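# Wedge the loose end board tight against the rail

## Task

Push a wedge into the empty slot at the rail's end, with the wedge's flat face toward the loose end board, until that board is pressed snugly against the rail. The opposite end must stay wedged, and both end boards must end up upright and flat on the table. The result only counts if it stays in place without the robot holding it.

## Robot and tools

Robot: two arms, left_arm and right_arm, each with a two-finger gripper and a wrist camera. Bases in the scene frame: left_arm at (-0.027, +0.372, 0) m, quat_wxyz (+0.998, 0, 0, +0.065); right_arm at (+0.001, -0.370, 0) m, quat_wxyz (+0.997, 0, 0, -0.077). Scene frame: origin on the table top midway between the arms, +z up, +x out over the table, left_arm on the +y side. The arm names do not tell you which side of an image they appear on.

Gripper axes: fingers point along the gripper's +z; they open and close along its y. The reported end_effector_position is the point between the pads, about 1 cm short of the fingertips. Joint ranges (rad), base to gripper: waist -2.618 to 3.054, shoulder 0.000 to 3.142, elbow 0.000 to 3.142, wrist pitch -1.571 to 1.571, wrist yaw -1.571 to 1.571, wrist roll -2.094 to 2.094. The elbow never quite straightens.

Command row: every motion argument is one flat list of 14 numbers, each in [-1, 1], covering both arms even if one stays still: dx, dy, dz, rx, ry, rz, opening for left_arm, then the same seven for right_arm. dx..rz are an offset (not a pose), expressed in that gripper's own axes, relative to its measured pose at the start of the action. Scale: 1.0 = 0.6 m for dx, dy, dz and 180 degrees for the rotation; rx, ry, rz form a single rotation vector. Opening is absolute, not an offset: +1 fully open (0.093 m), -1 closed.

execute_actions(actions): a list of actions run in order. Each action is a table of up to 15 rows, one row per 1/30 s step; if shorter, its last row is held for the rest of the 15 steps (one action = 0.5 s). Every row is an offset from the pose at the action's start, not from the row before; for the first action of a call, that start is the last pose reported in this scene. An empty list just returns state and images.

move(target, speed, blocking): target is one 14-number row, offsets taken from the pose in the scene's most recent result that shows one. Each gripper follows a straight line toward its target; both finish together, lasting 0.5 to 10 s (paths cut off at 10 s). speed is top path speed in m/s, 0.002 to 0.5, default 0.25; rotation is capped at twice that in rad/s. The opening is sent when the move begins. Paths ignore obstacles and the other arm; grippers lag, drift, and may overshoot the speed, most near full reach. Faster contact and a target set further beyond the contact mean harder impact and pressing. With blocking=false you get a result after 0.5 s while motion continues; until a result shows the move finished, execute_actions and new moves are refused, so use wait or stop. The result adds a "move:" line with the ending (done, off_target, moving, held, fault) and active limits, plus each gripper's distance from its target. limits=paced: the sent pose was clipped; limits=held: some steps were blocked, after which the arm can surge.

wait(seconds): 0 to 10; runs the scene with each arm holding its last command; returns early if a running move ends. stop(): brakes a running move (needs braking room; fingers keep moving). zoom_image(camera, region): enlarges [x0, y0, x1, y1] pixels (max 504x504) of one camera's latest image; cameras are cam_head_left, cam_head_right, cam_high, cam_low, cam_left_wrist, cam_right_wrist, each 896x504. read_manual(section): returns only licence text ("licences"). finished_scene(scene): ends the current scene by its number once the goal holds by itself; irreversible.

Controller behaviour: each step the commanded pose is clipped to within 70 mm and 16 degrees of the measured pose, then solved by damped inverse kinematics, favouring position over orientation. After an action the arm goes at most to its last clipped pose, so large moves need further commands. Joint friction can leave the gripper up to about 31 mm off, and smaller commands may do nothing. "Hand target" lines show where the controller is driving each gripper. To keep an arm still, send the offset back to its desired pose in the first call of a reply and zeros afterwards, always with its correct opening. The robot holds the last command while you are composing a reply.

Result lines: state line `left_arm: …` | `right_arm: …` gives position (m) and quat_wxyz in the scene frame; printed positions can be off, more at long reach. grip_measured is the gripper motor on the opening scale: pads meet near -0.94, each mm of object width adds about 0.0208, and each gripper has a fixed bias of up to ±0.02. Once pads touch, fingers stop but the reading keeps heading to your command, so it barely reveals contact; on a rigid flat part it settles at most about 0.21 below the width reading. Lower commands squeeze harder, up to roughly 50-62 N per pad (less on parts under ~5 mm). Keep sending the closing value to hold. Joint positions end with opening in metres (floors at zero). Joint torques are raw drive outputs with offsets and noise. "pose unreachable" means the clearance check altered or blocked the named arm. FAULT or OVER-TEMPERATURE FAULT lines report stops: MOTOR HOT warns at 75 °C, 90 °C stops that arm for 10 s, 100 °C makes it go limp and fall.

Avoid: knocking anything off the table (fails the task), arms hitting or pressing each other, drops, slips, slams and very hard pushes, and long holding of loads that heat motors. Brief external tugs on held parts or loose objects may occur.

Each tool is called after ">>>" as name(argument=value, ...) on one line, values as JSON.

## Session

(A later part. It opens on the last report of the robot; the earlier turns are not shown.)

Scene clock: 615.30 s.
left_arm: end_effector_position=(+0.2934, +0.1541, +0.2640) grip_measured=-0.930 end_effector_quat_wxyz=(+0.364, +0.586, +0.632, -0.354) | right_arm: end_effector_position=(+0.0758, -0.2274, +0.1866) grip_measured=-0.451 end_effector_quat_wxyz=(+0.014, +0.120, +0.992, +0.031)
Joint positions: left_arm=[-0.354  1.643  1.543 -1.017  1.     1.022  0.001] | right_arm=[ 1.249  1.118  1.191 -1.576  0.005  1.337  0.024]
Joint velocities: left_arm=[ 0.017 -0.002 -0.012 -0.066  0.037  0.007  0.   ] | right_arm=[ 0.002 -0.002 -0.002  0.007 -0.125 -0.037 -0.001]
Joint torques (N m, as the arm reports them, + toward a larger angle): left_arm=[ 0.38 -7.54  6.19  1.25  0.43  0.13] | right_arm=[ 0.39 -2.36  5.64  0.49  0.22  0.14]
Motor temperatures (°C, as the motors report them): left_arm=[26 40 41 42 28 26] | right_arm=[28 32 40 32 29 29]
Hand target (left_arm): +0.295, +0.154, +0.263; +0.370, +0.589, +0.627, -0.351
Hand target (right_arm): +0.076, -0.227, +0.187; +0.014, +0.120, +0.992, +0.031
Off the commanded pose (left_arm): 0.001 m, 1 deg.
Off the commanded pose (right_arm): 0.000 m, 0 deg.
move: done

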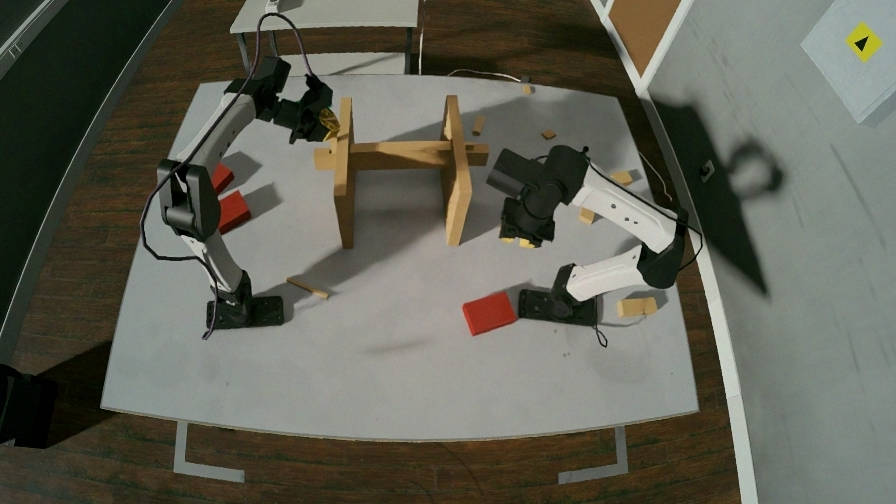

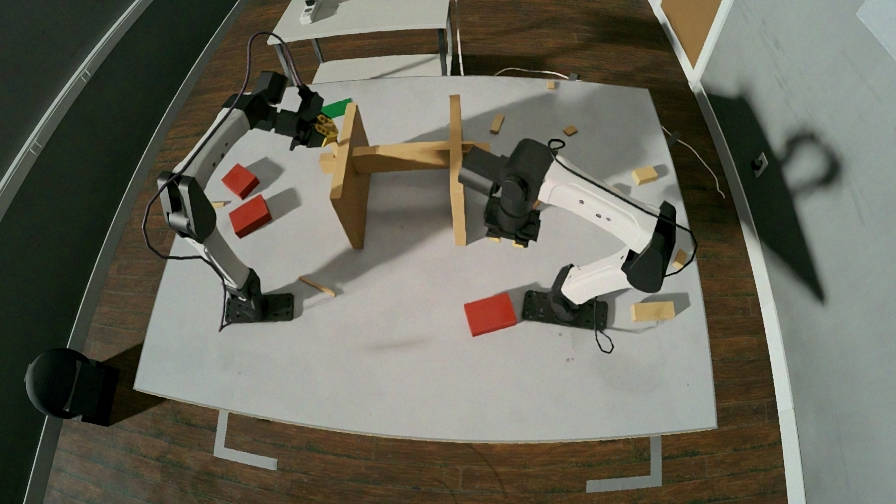

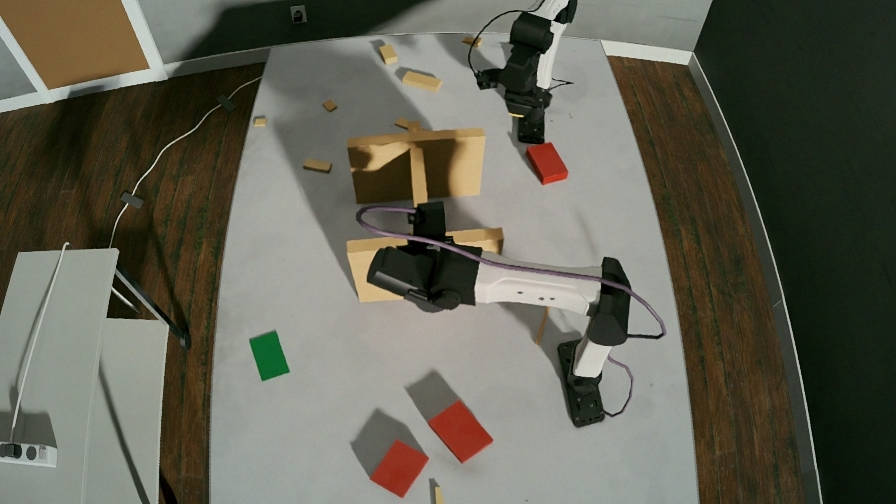

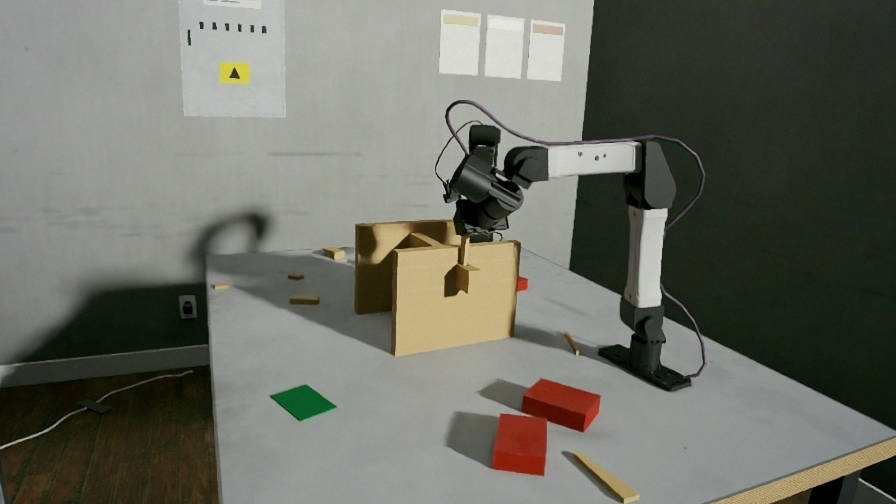

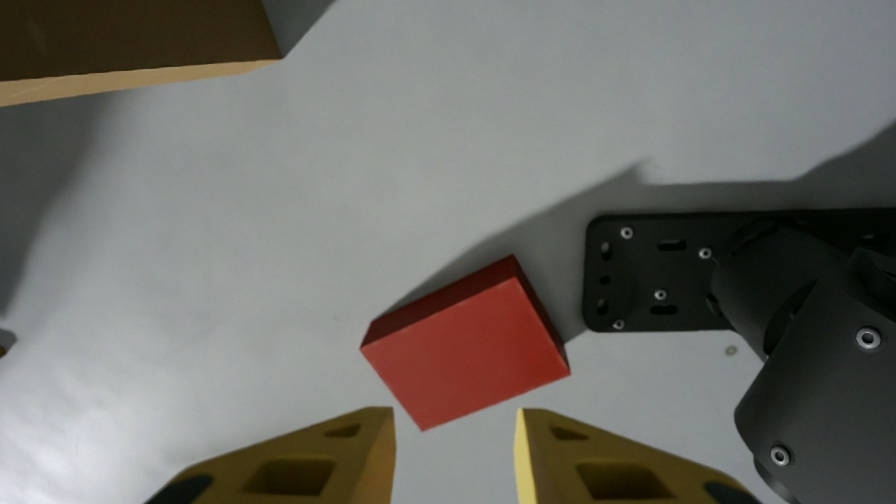

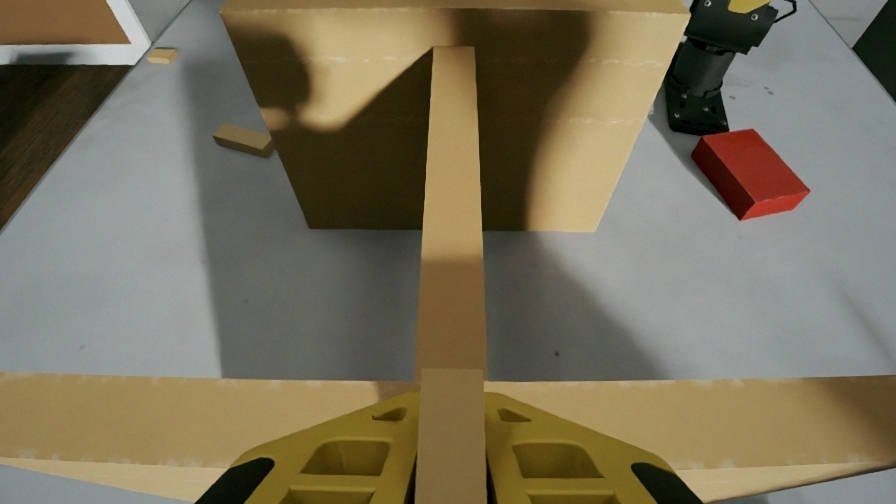

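>>> move(target=[0.0389,-0.002,0.033,-0.0053,-0.010,0.0098,-1.0, 0,0,0,0,0,0,-0.45], speed=0.03)

>>> zoom_image(camera="cam_low", region=[420, 210, 520, 310])

Scene clock: 624.83 s.
left_arm: end_effector_position=(+0.2945, +0.1522, +0.2331) grip_measured=-0.930 end_effector_quat_wxyz=(+0.376, +0.581, +0.627, -0.358) | right_arm: end_effector_position=(+0.0758, -0.2274, +0.1866) grip_measured=-0.451 end_effector_quat_wxyz=(+0.014, +0.120, +0.992, +0.031)
Joint positions: left_arm=[-0.354  1.619  1.373 -0.826  1.018  0.989  0.001] | right_arm=[ 1.249  1.118  1.191 -1.576  0.005  1.337  0.024]
Joint velocities: left_arm=[ 0.002  0.007 -0.007 -0.037  0.037  0.022 -0.001] | right_arm=[-0.002  0.007  0.007 -0.022  0.037  0.007 -0.001]
Joint torques (N m, as the arm reports them, + toward a larger angle): left_arm=[-0.8  -8.2   6.08  1.36  0.31  0.06] | right_arm=[ 0.41 -2.37  5.62  0.48  0.22  0.14]
Motor temperatures (°C, as the motors report them): left_arm=[26 41 40 42 28 26] | right_arm=[28 32 40 32 29 29]
Hand target (left_arm): +0.292, +0.148, +0.234; +0.383, +0.588, +0.620, -0.352
Hand target (right_arm): +0.076, -0.227, +0.187; +0.014, +0.120, +0.992, +0.031
Off the commanded pose (left_arm): 0.005 m, 2 deg.
Off the commanded pose (right_arm): 0.000 m, 0 deg.
move: done

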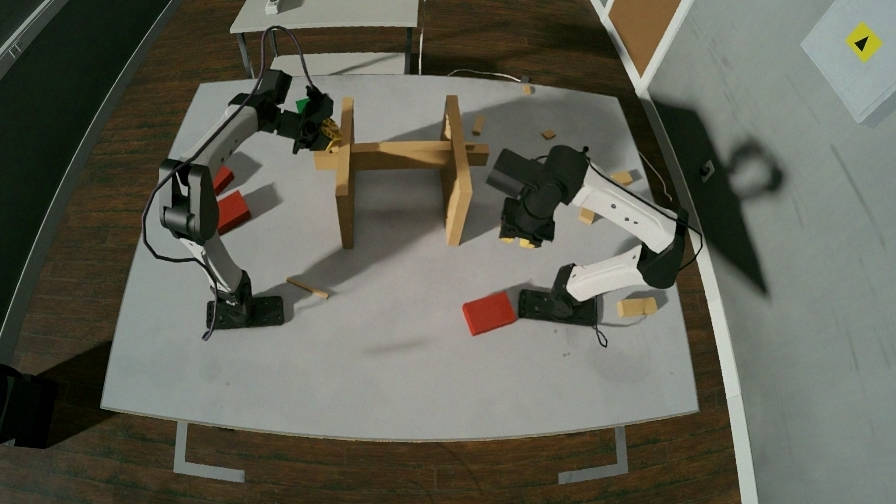

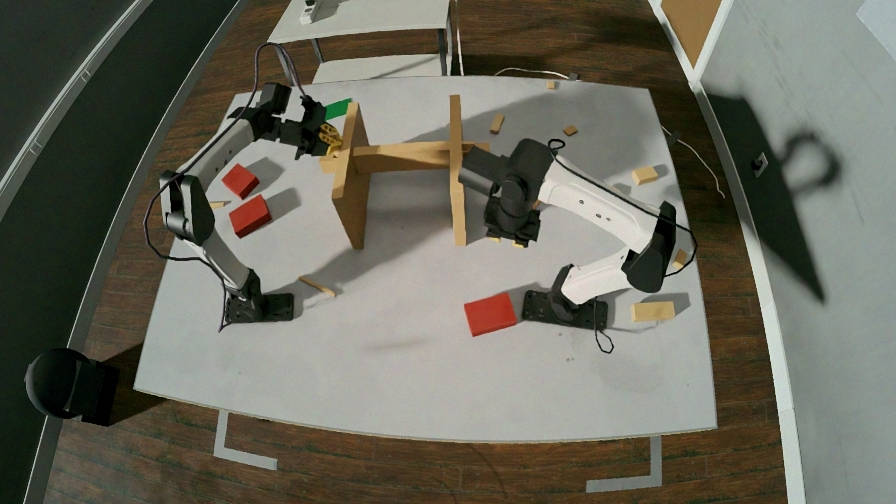

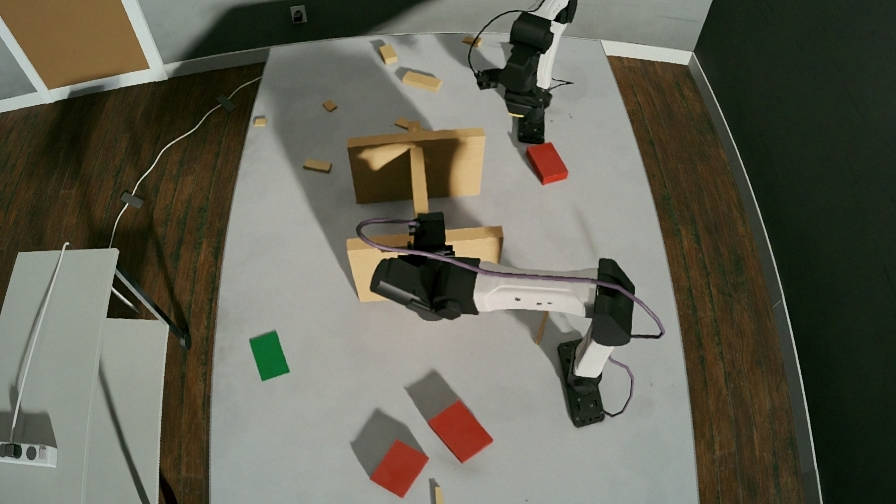

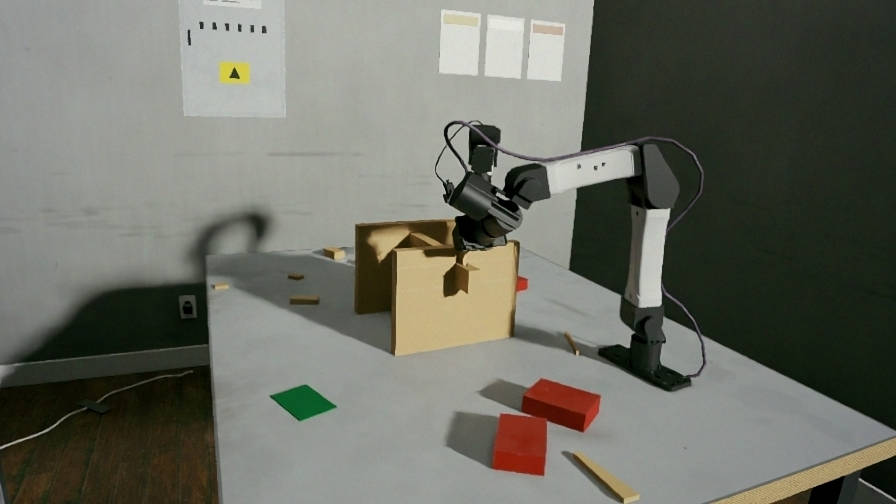

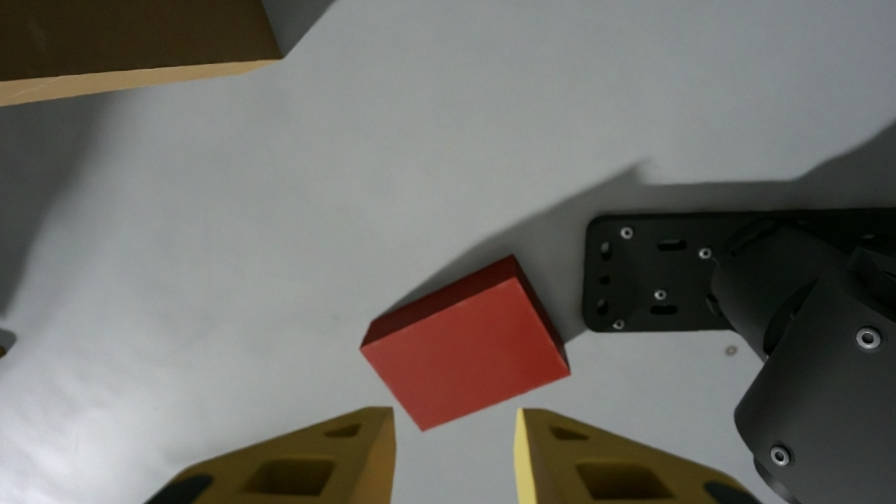

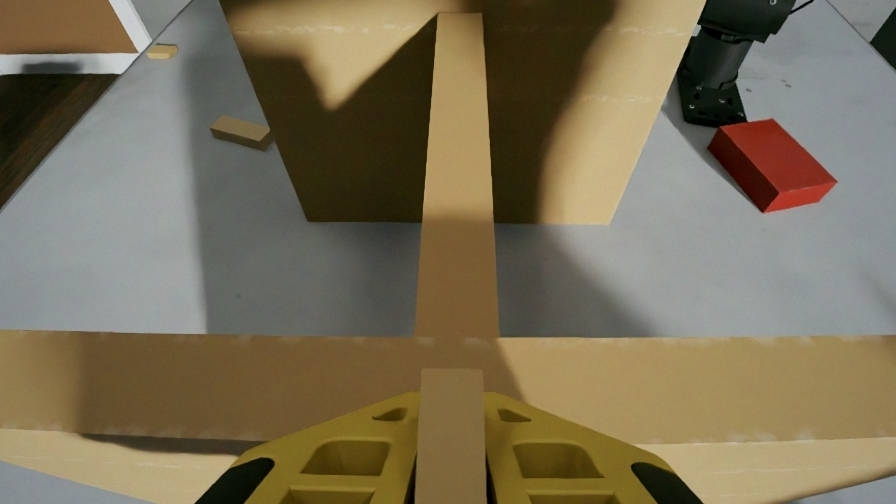

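Region (420, 210, 520, 310) of cam_low's 896x504 image, scaled by 5.040, with more detail than that image has.

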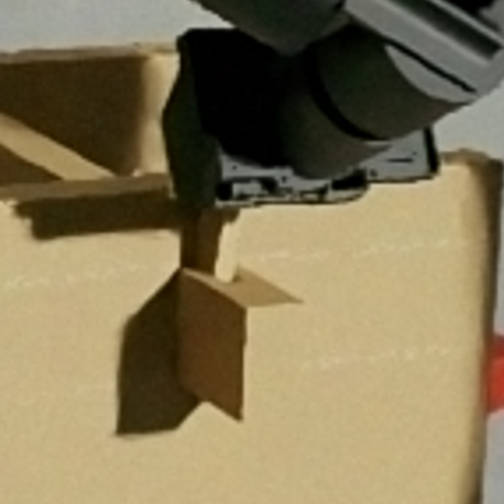

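>>> execute_actions(actions=[[[0,0,0,0,0,0,-0.45, 0,0,0,0,0,0,-0.45]], [[0,0,0,0,0,0,-0.45, 0,0,0,0,0,0,-0.45]]])

Scene clock: 640.57 s.
left_arm: end_effector_position=(+0.2945, +0.1520, +0.2332) grip_measured=-0.452 end_effector_quat_wxyz=(+0.377, +0.581, +0.626, -0.359) | right_arm: end_effector_position=(+0.0758, -0.2274, +0.1866) grip_measured=-0.451 end_effector_quat_wxyz=(+0.014, +0.120, +0.992, +0.031)
Joint positions: left_arm=[-0.354  1.619  1.372 -0.823  1.021  0.988  0.024] | right_arm=[ 1.249  1.118  1.191 -1.576  0.005  1.337  0.024]
Joint velocities: left_arm=[ 0.007  0.002 -0.012 -0.066 -0.022  0.007  0.   ] | right_arm=[-0.022  0.012  0.002 -0.037 -0.007  0.022  0.   ]
Joint torques (N m, as the arm reports them, + toward a larger angle): left_arm=[ 0.24 -7.18  7.37  1.09  0.4   0.02] | right_arm=[ 0.4  -2.38  5.63  0.48  0.22  0.14]
Motor temperatures (°C, as the motors report them): left_arm=[27 42 40 42 28 26] | right_arm=[28 32 40 32 29 29]
Hand target (left_arm): +0.294, +0.152, +0.233; +0.377, +0.581, +0.626, -0.359
Hand target (right_arm): +0.076, -0.227, +0.187; +0.014, +0.120, +0.992, +0.031
Off the commanded pose (left_arm): 0.000 m, 0 deg.
Off the commanded pose (right_arm): 0.000 m, 0 deg.

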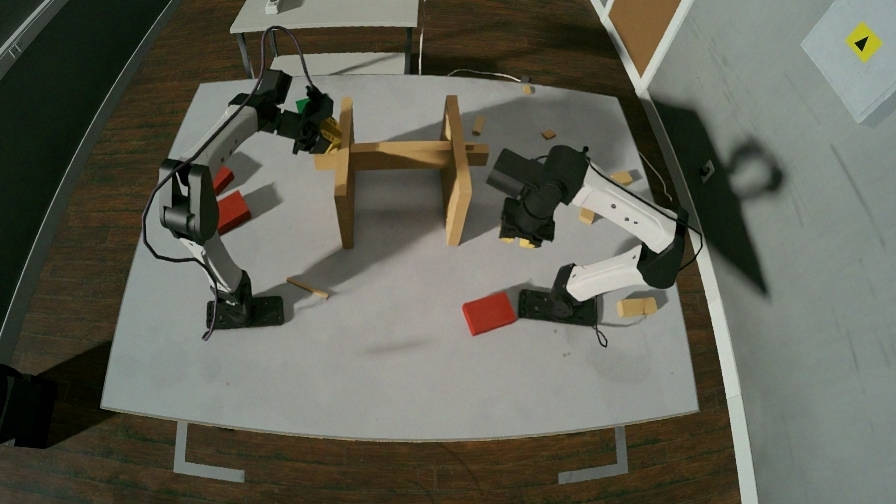

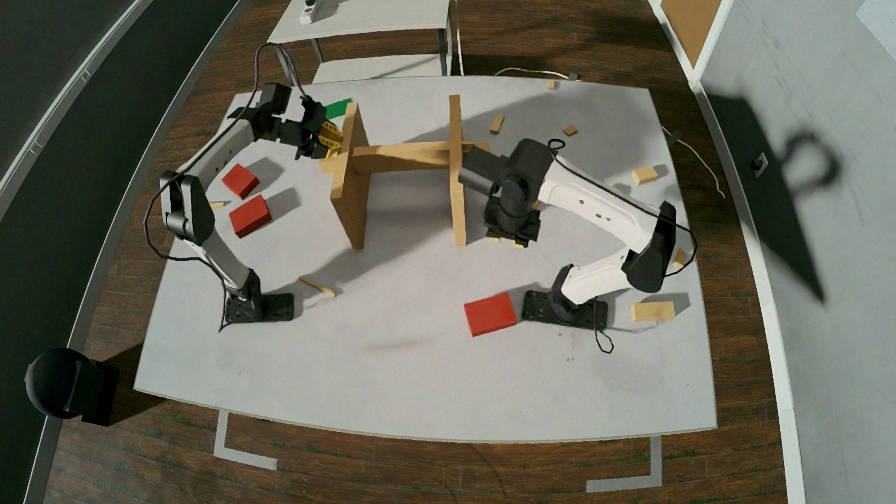

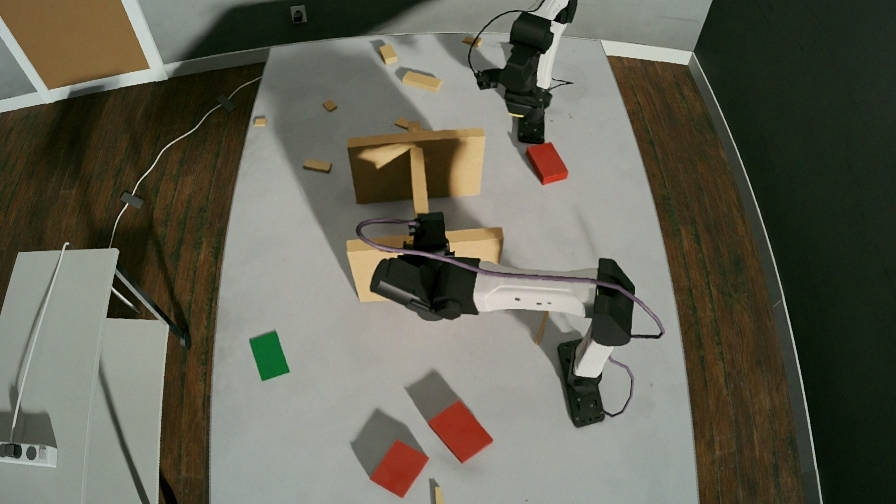

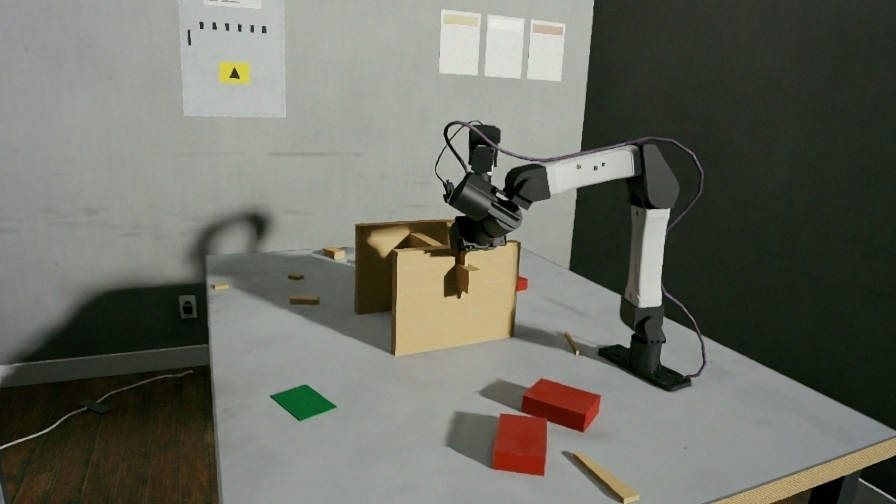

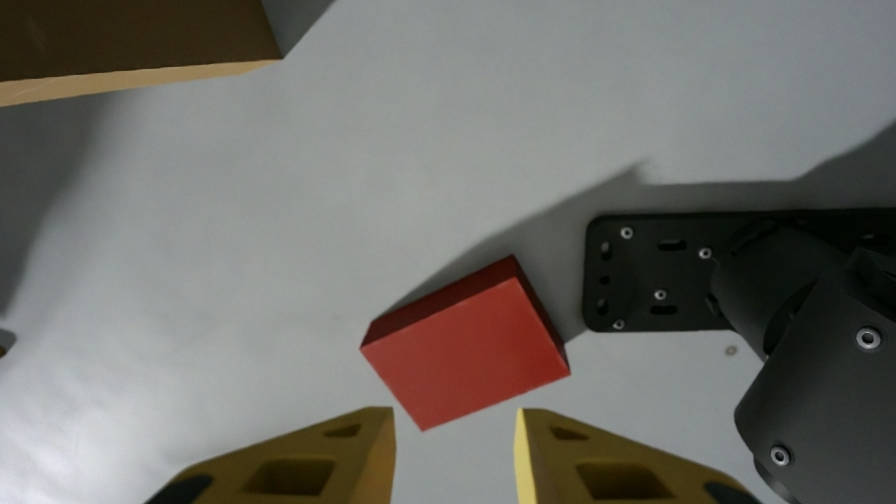

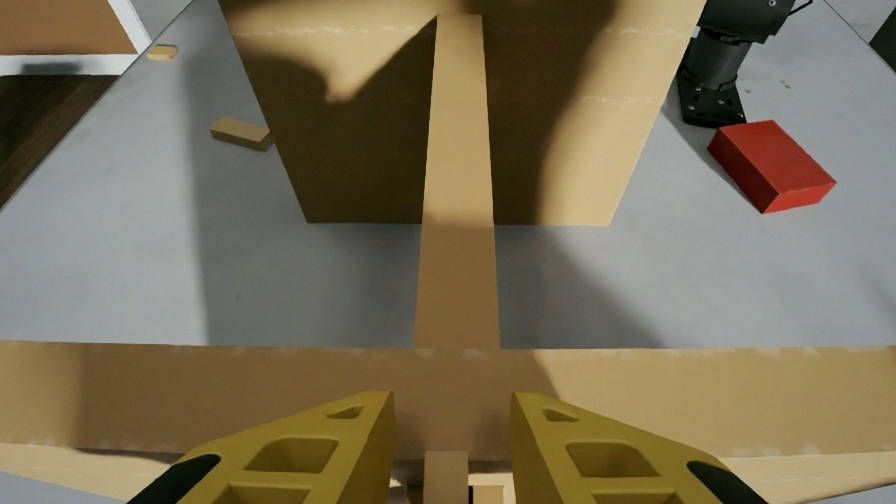

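>>> move(target=[-0.008,0,-0.03,0,0,0,-0.45, 0,0,0,0,0,0,-0.45], speed=0.04)

>>> execute_actions(actions=[[[0,0,0,0,0,0,-1.0, 0,0,0,0,0,0,-0.45]]])

Scene clock: 648.63 s.
left_arm: end_effector_position=(+0.2903, +0.1626, +0.2382) grip_measured=-0.452 end_effector_quat_wxyz=(+0.369, +0.580, +0.631, -0.361) | right_arm: end_effector_position=(+0.0758, -0.2274, +0.1866) grip_measured=-0.451 end_effector_quat_wxyz=(+0.014, +0.120, +0.992, +0.031)
Joint positions: left_arm=[-0.325  1.619  1.406 -0.926  1.03   1.045  0.024] | right_arm=[ 1.249  1.118  1.191 -1.576  0.005  1.337  0.024]
Joint velocities: left_arm=[-0.012 -0.007 -0.017 -0.007  0.007  0.007  0.   ] | right_arm=[-0.002 -0.002  0.002 -0.022 -0.051  0.007 -0.001]
Joint torques (N m, as the arm reports them, + toward a larger angle): left_arm=[ 0.81 -6.9   9.2   0.91  0.49  0.19] | right_arm=[ 0.41 -2.37  5.63  0.48  0.22  0.14]
Motor temperatures (°C, as the motors report them): left_arm=[27 42 40 41 28 26] | right_arm=[28 32 40 32 29 29]
Hand target (left_arm): +0.293, +0.165, +0.246; +0.378, +0.580, +0.626, -0.359
Hand target (right_arm): +0.076, -0.227, +0.187; +0.014, +0.120, +0.992, +0.031
Off the commanded pose (left_arm): 0.009 m, 1 deg.
Off the commanded pose (right_arm): 0.000 m, 0 deg.
move: done

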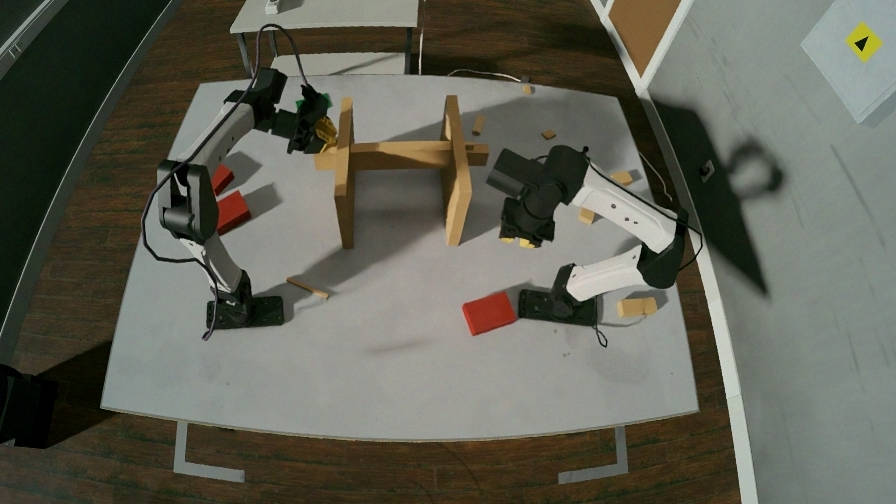

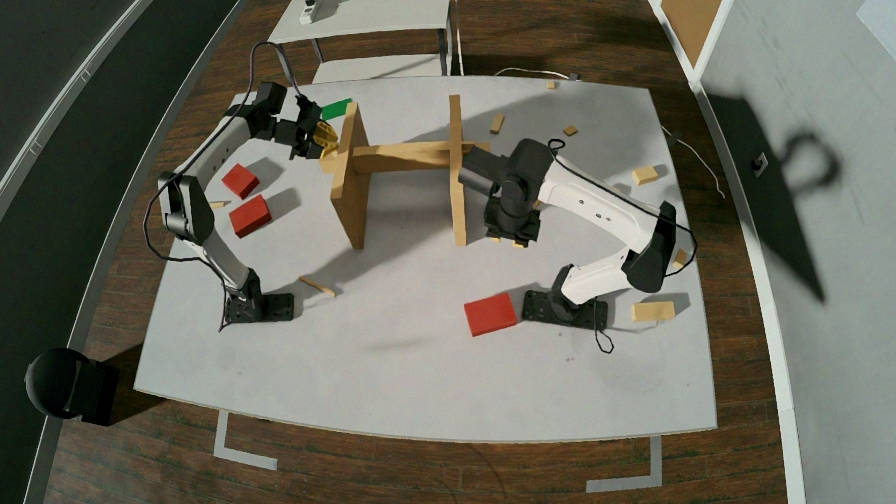

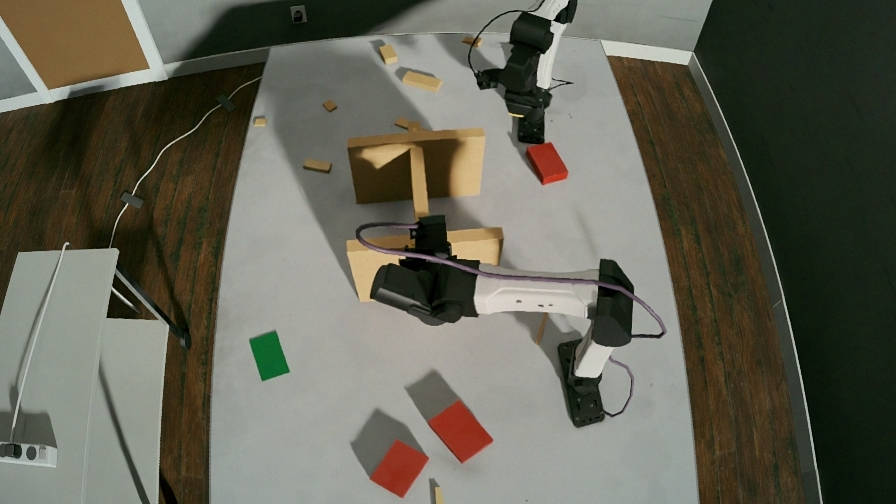

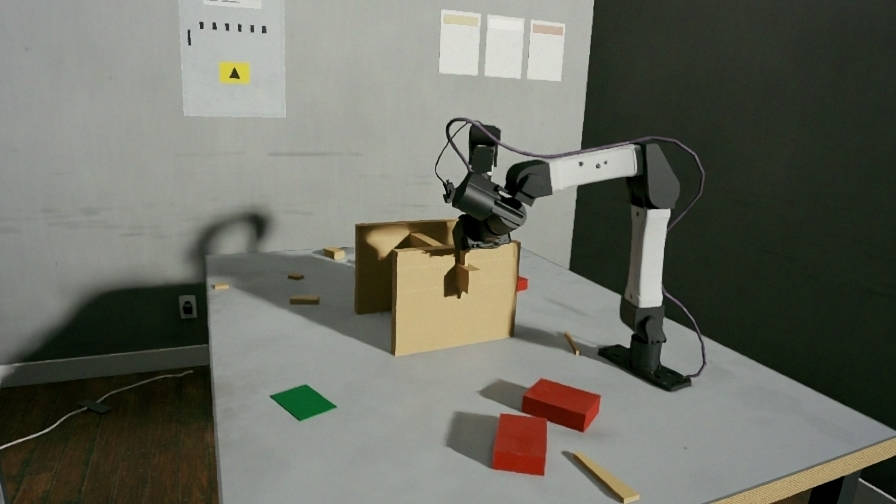

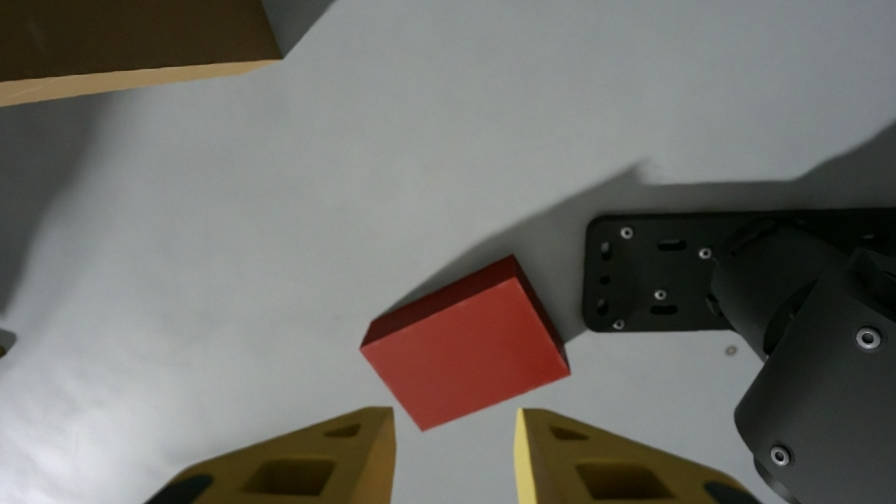

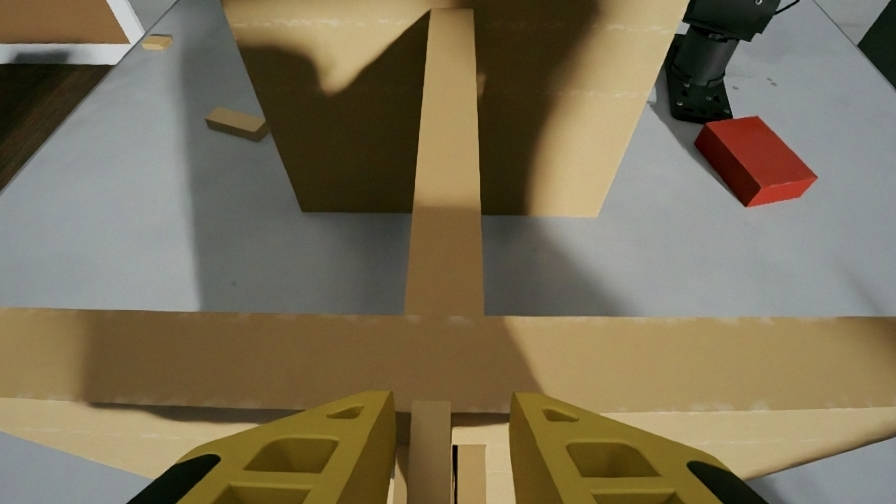

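Scene clock: 649.13 s.
left_arm: end_effector_position=(+0.2905, +0.1627, +0.2381) grip_measured=-0.975 end_effector_quat_wxyz=(+0.369, +0.580, +0.631, -0.360) | right_arm: end_effector_position=(+0.0758, -0.2274, +0.1866) grip_measured=-0.451 end_effector_quat_wxyz=(+0.014, +0.120, +0.992, +0.031)
Joint positions: left_arm=[-0.325  1.619  1.406 -0.925  1.029  1.046  0.   ] | right_arm=[ 1.249  1.118  1.191 -1.576  0.005  1.337  0.024]
Joint velocities: left_arm=[ 0.022 -0.017 -0.022  0.007  0.051 -0.037  0.   ] | right_arm=[-0.007  0.022 -0.012  0.022 -0.066 -0.007  0.001]
Joint torques (N m, as the arm reports them, + toward a larger angle): left_arm=[ 0.21 -7.02  7.5   1.    0.42  0.1 ] | right_arm=[ 0.41 -2.37  5.62  0.49  0.22  0.14]
Motor temperatures (°C, as the motors report them): left_arm=[27 42 40 41 28 26] | right_arm=[28 32 40 32 29 29]
Hand target (left_arm): +0.290, +0.163, +0.238; +0.369, +0.580, +0.631, -0.361
Hand target (right_arm): +0.076, -0.227, +0.187; +0.014, +0.120, +0.992, +0.031
Off the commanded pose (left_arm): 0.000 m, 0 deg.
Off the commanded pose (right_arm): 0.000 m, 0 deg.

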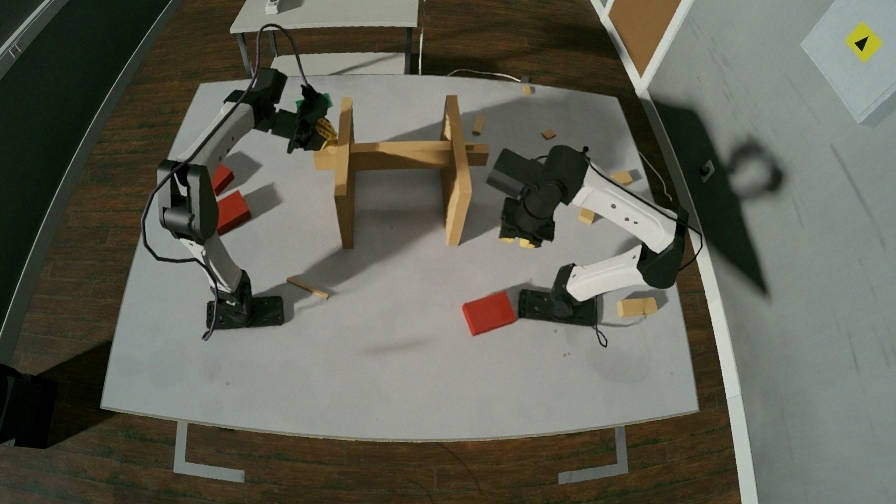

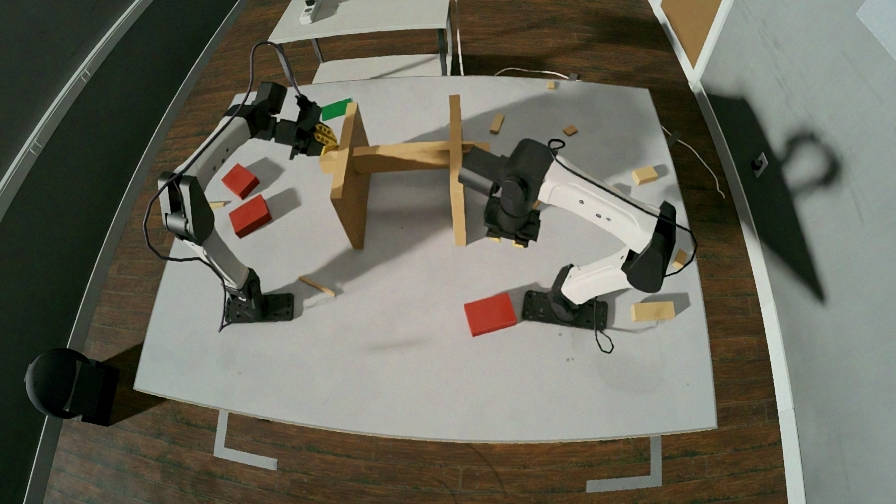

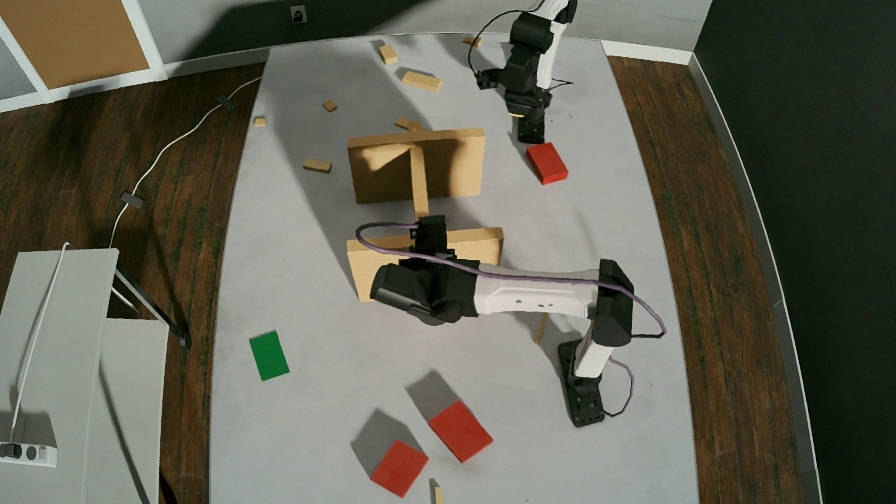

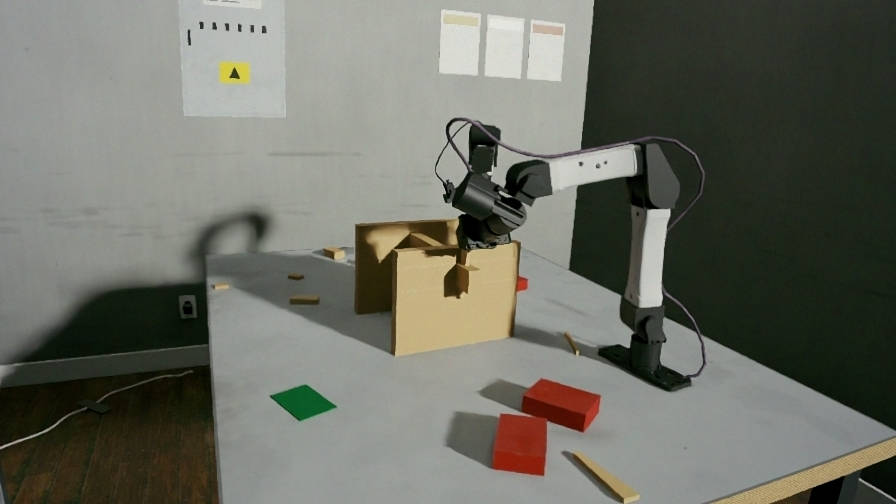

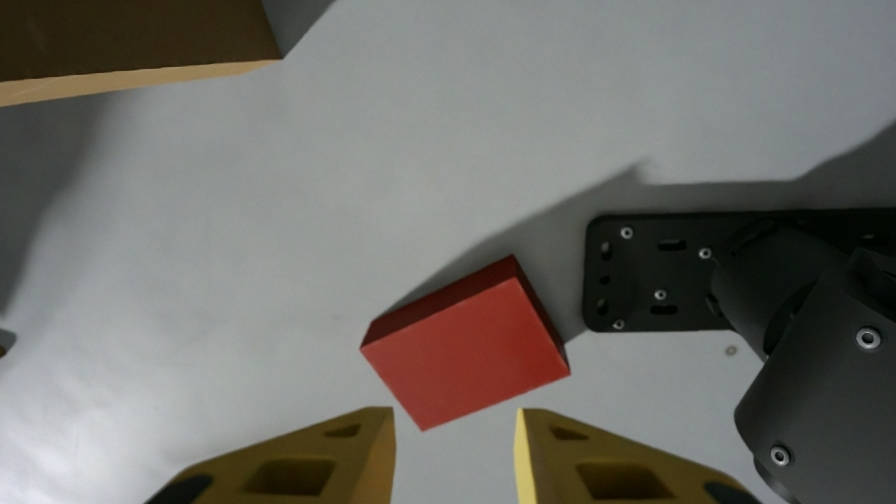

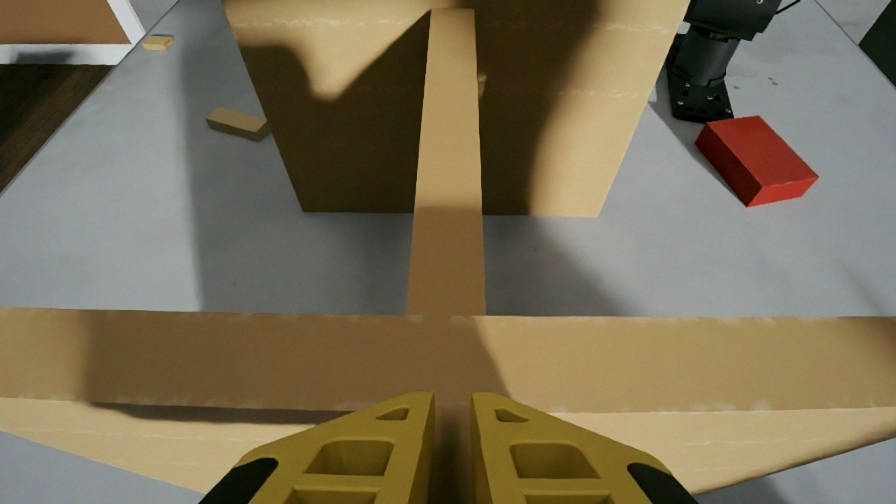

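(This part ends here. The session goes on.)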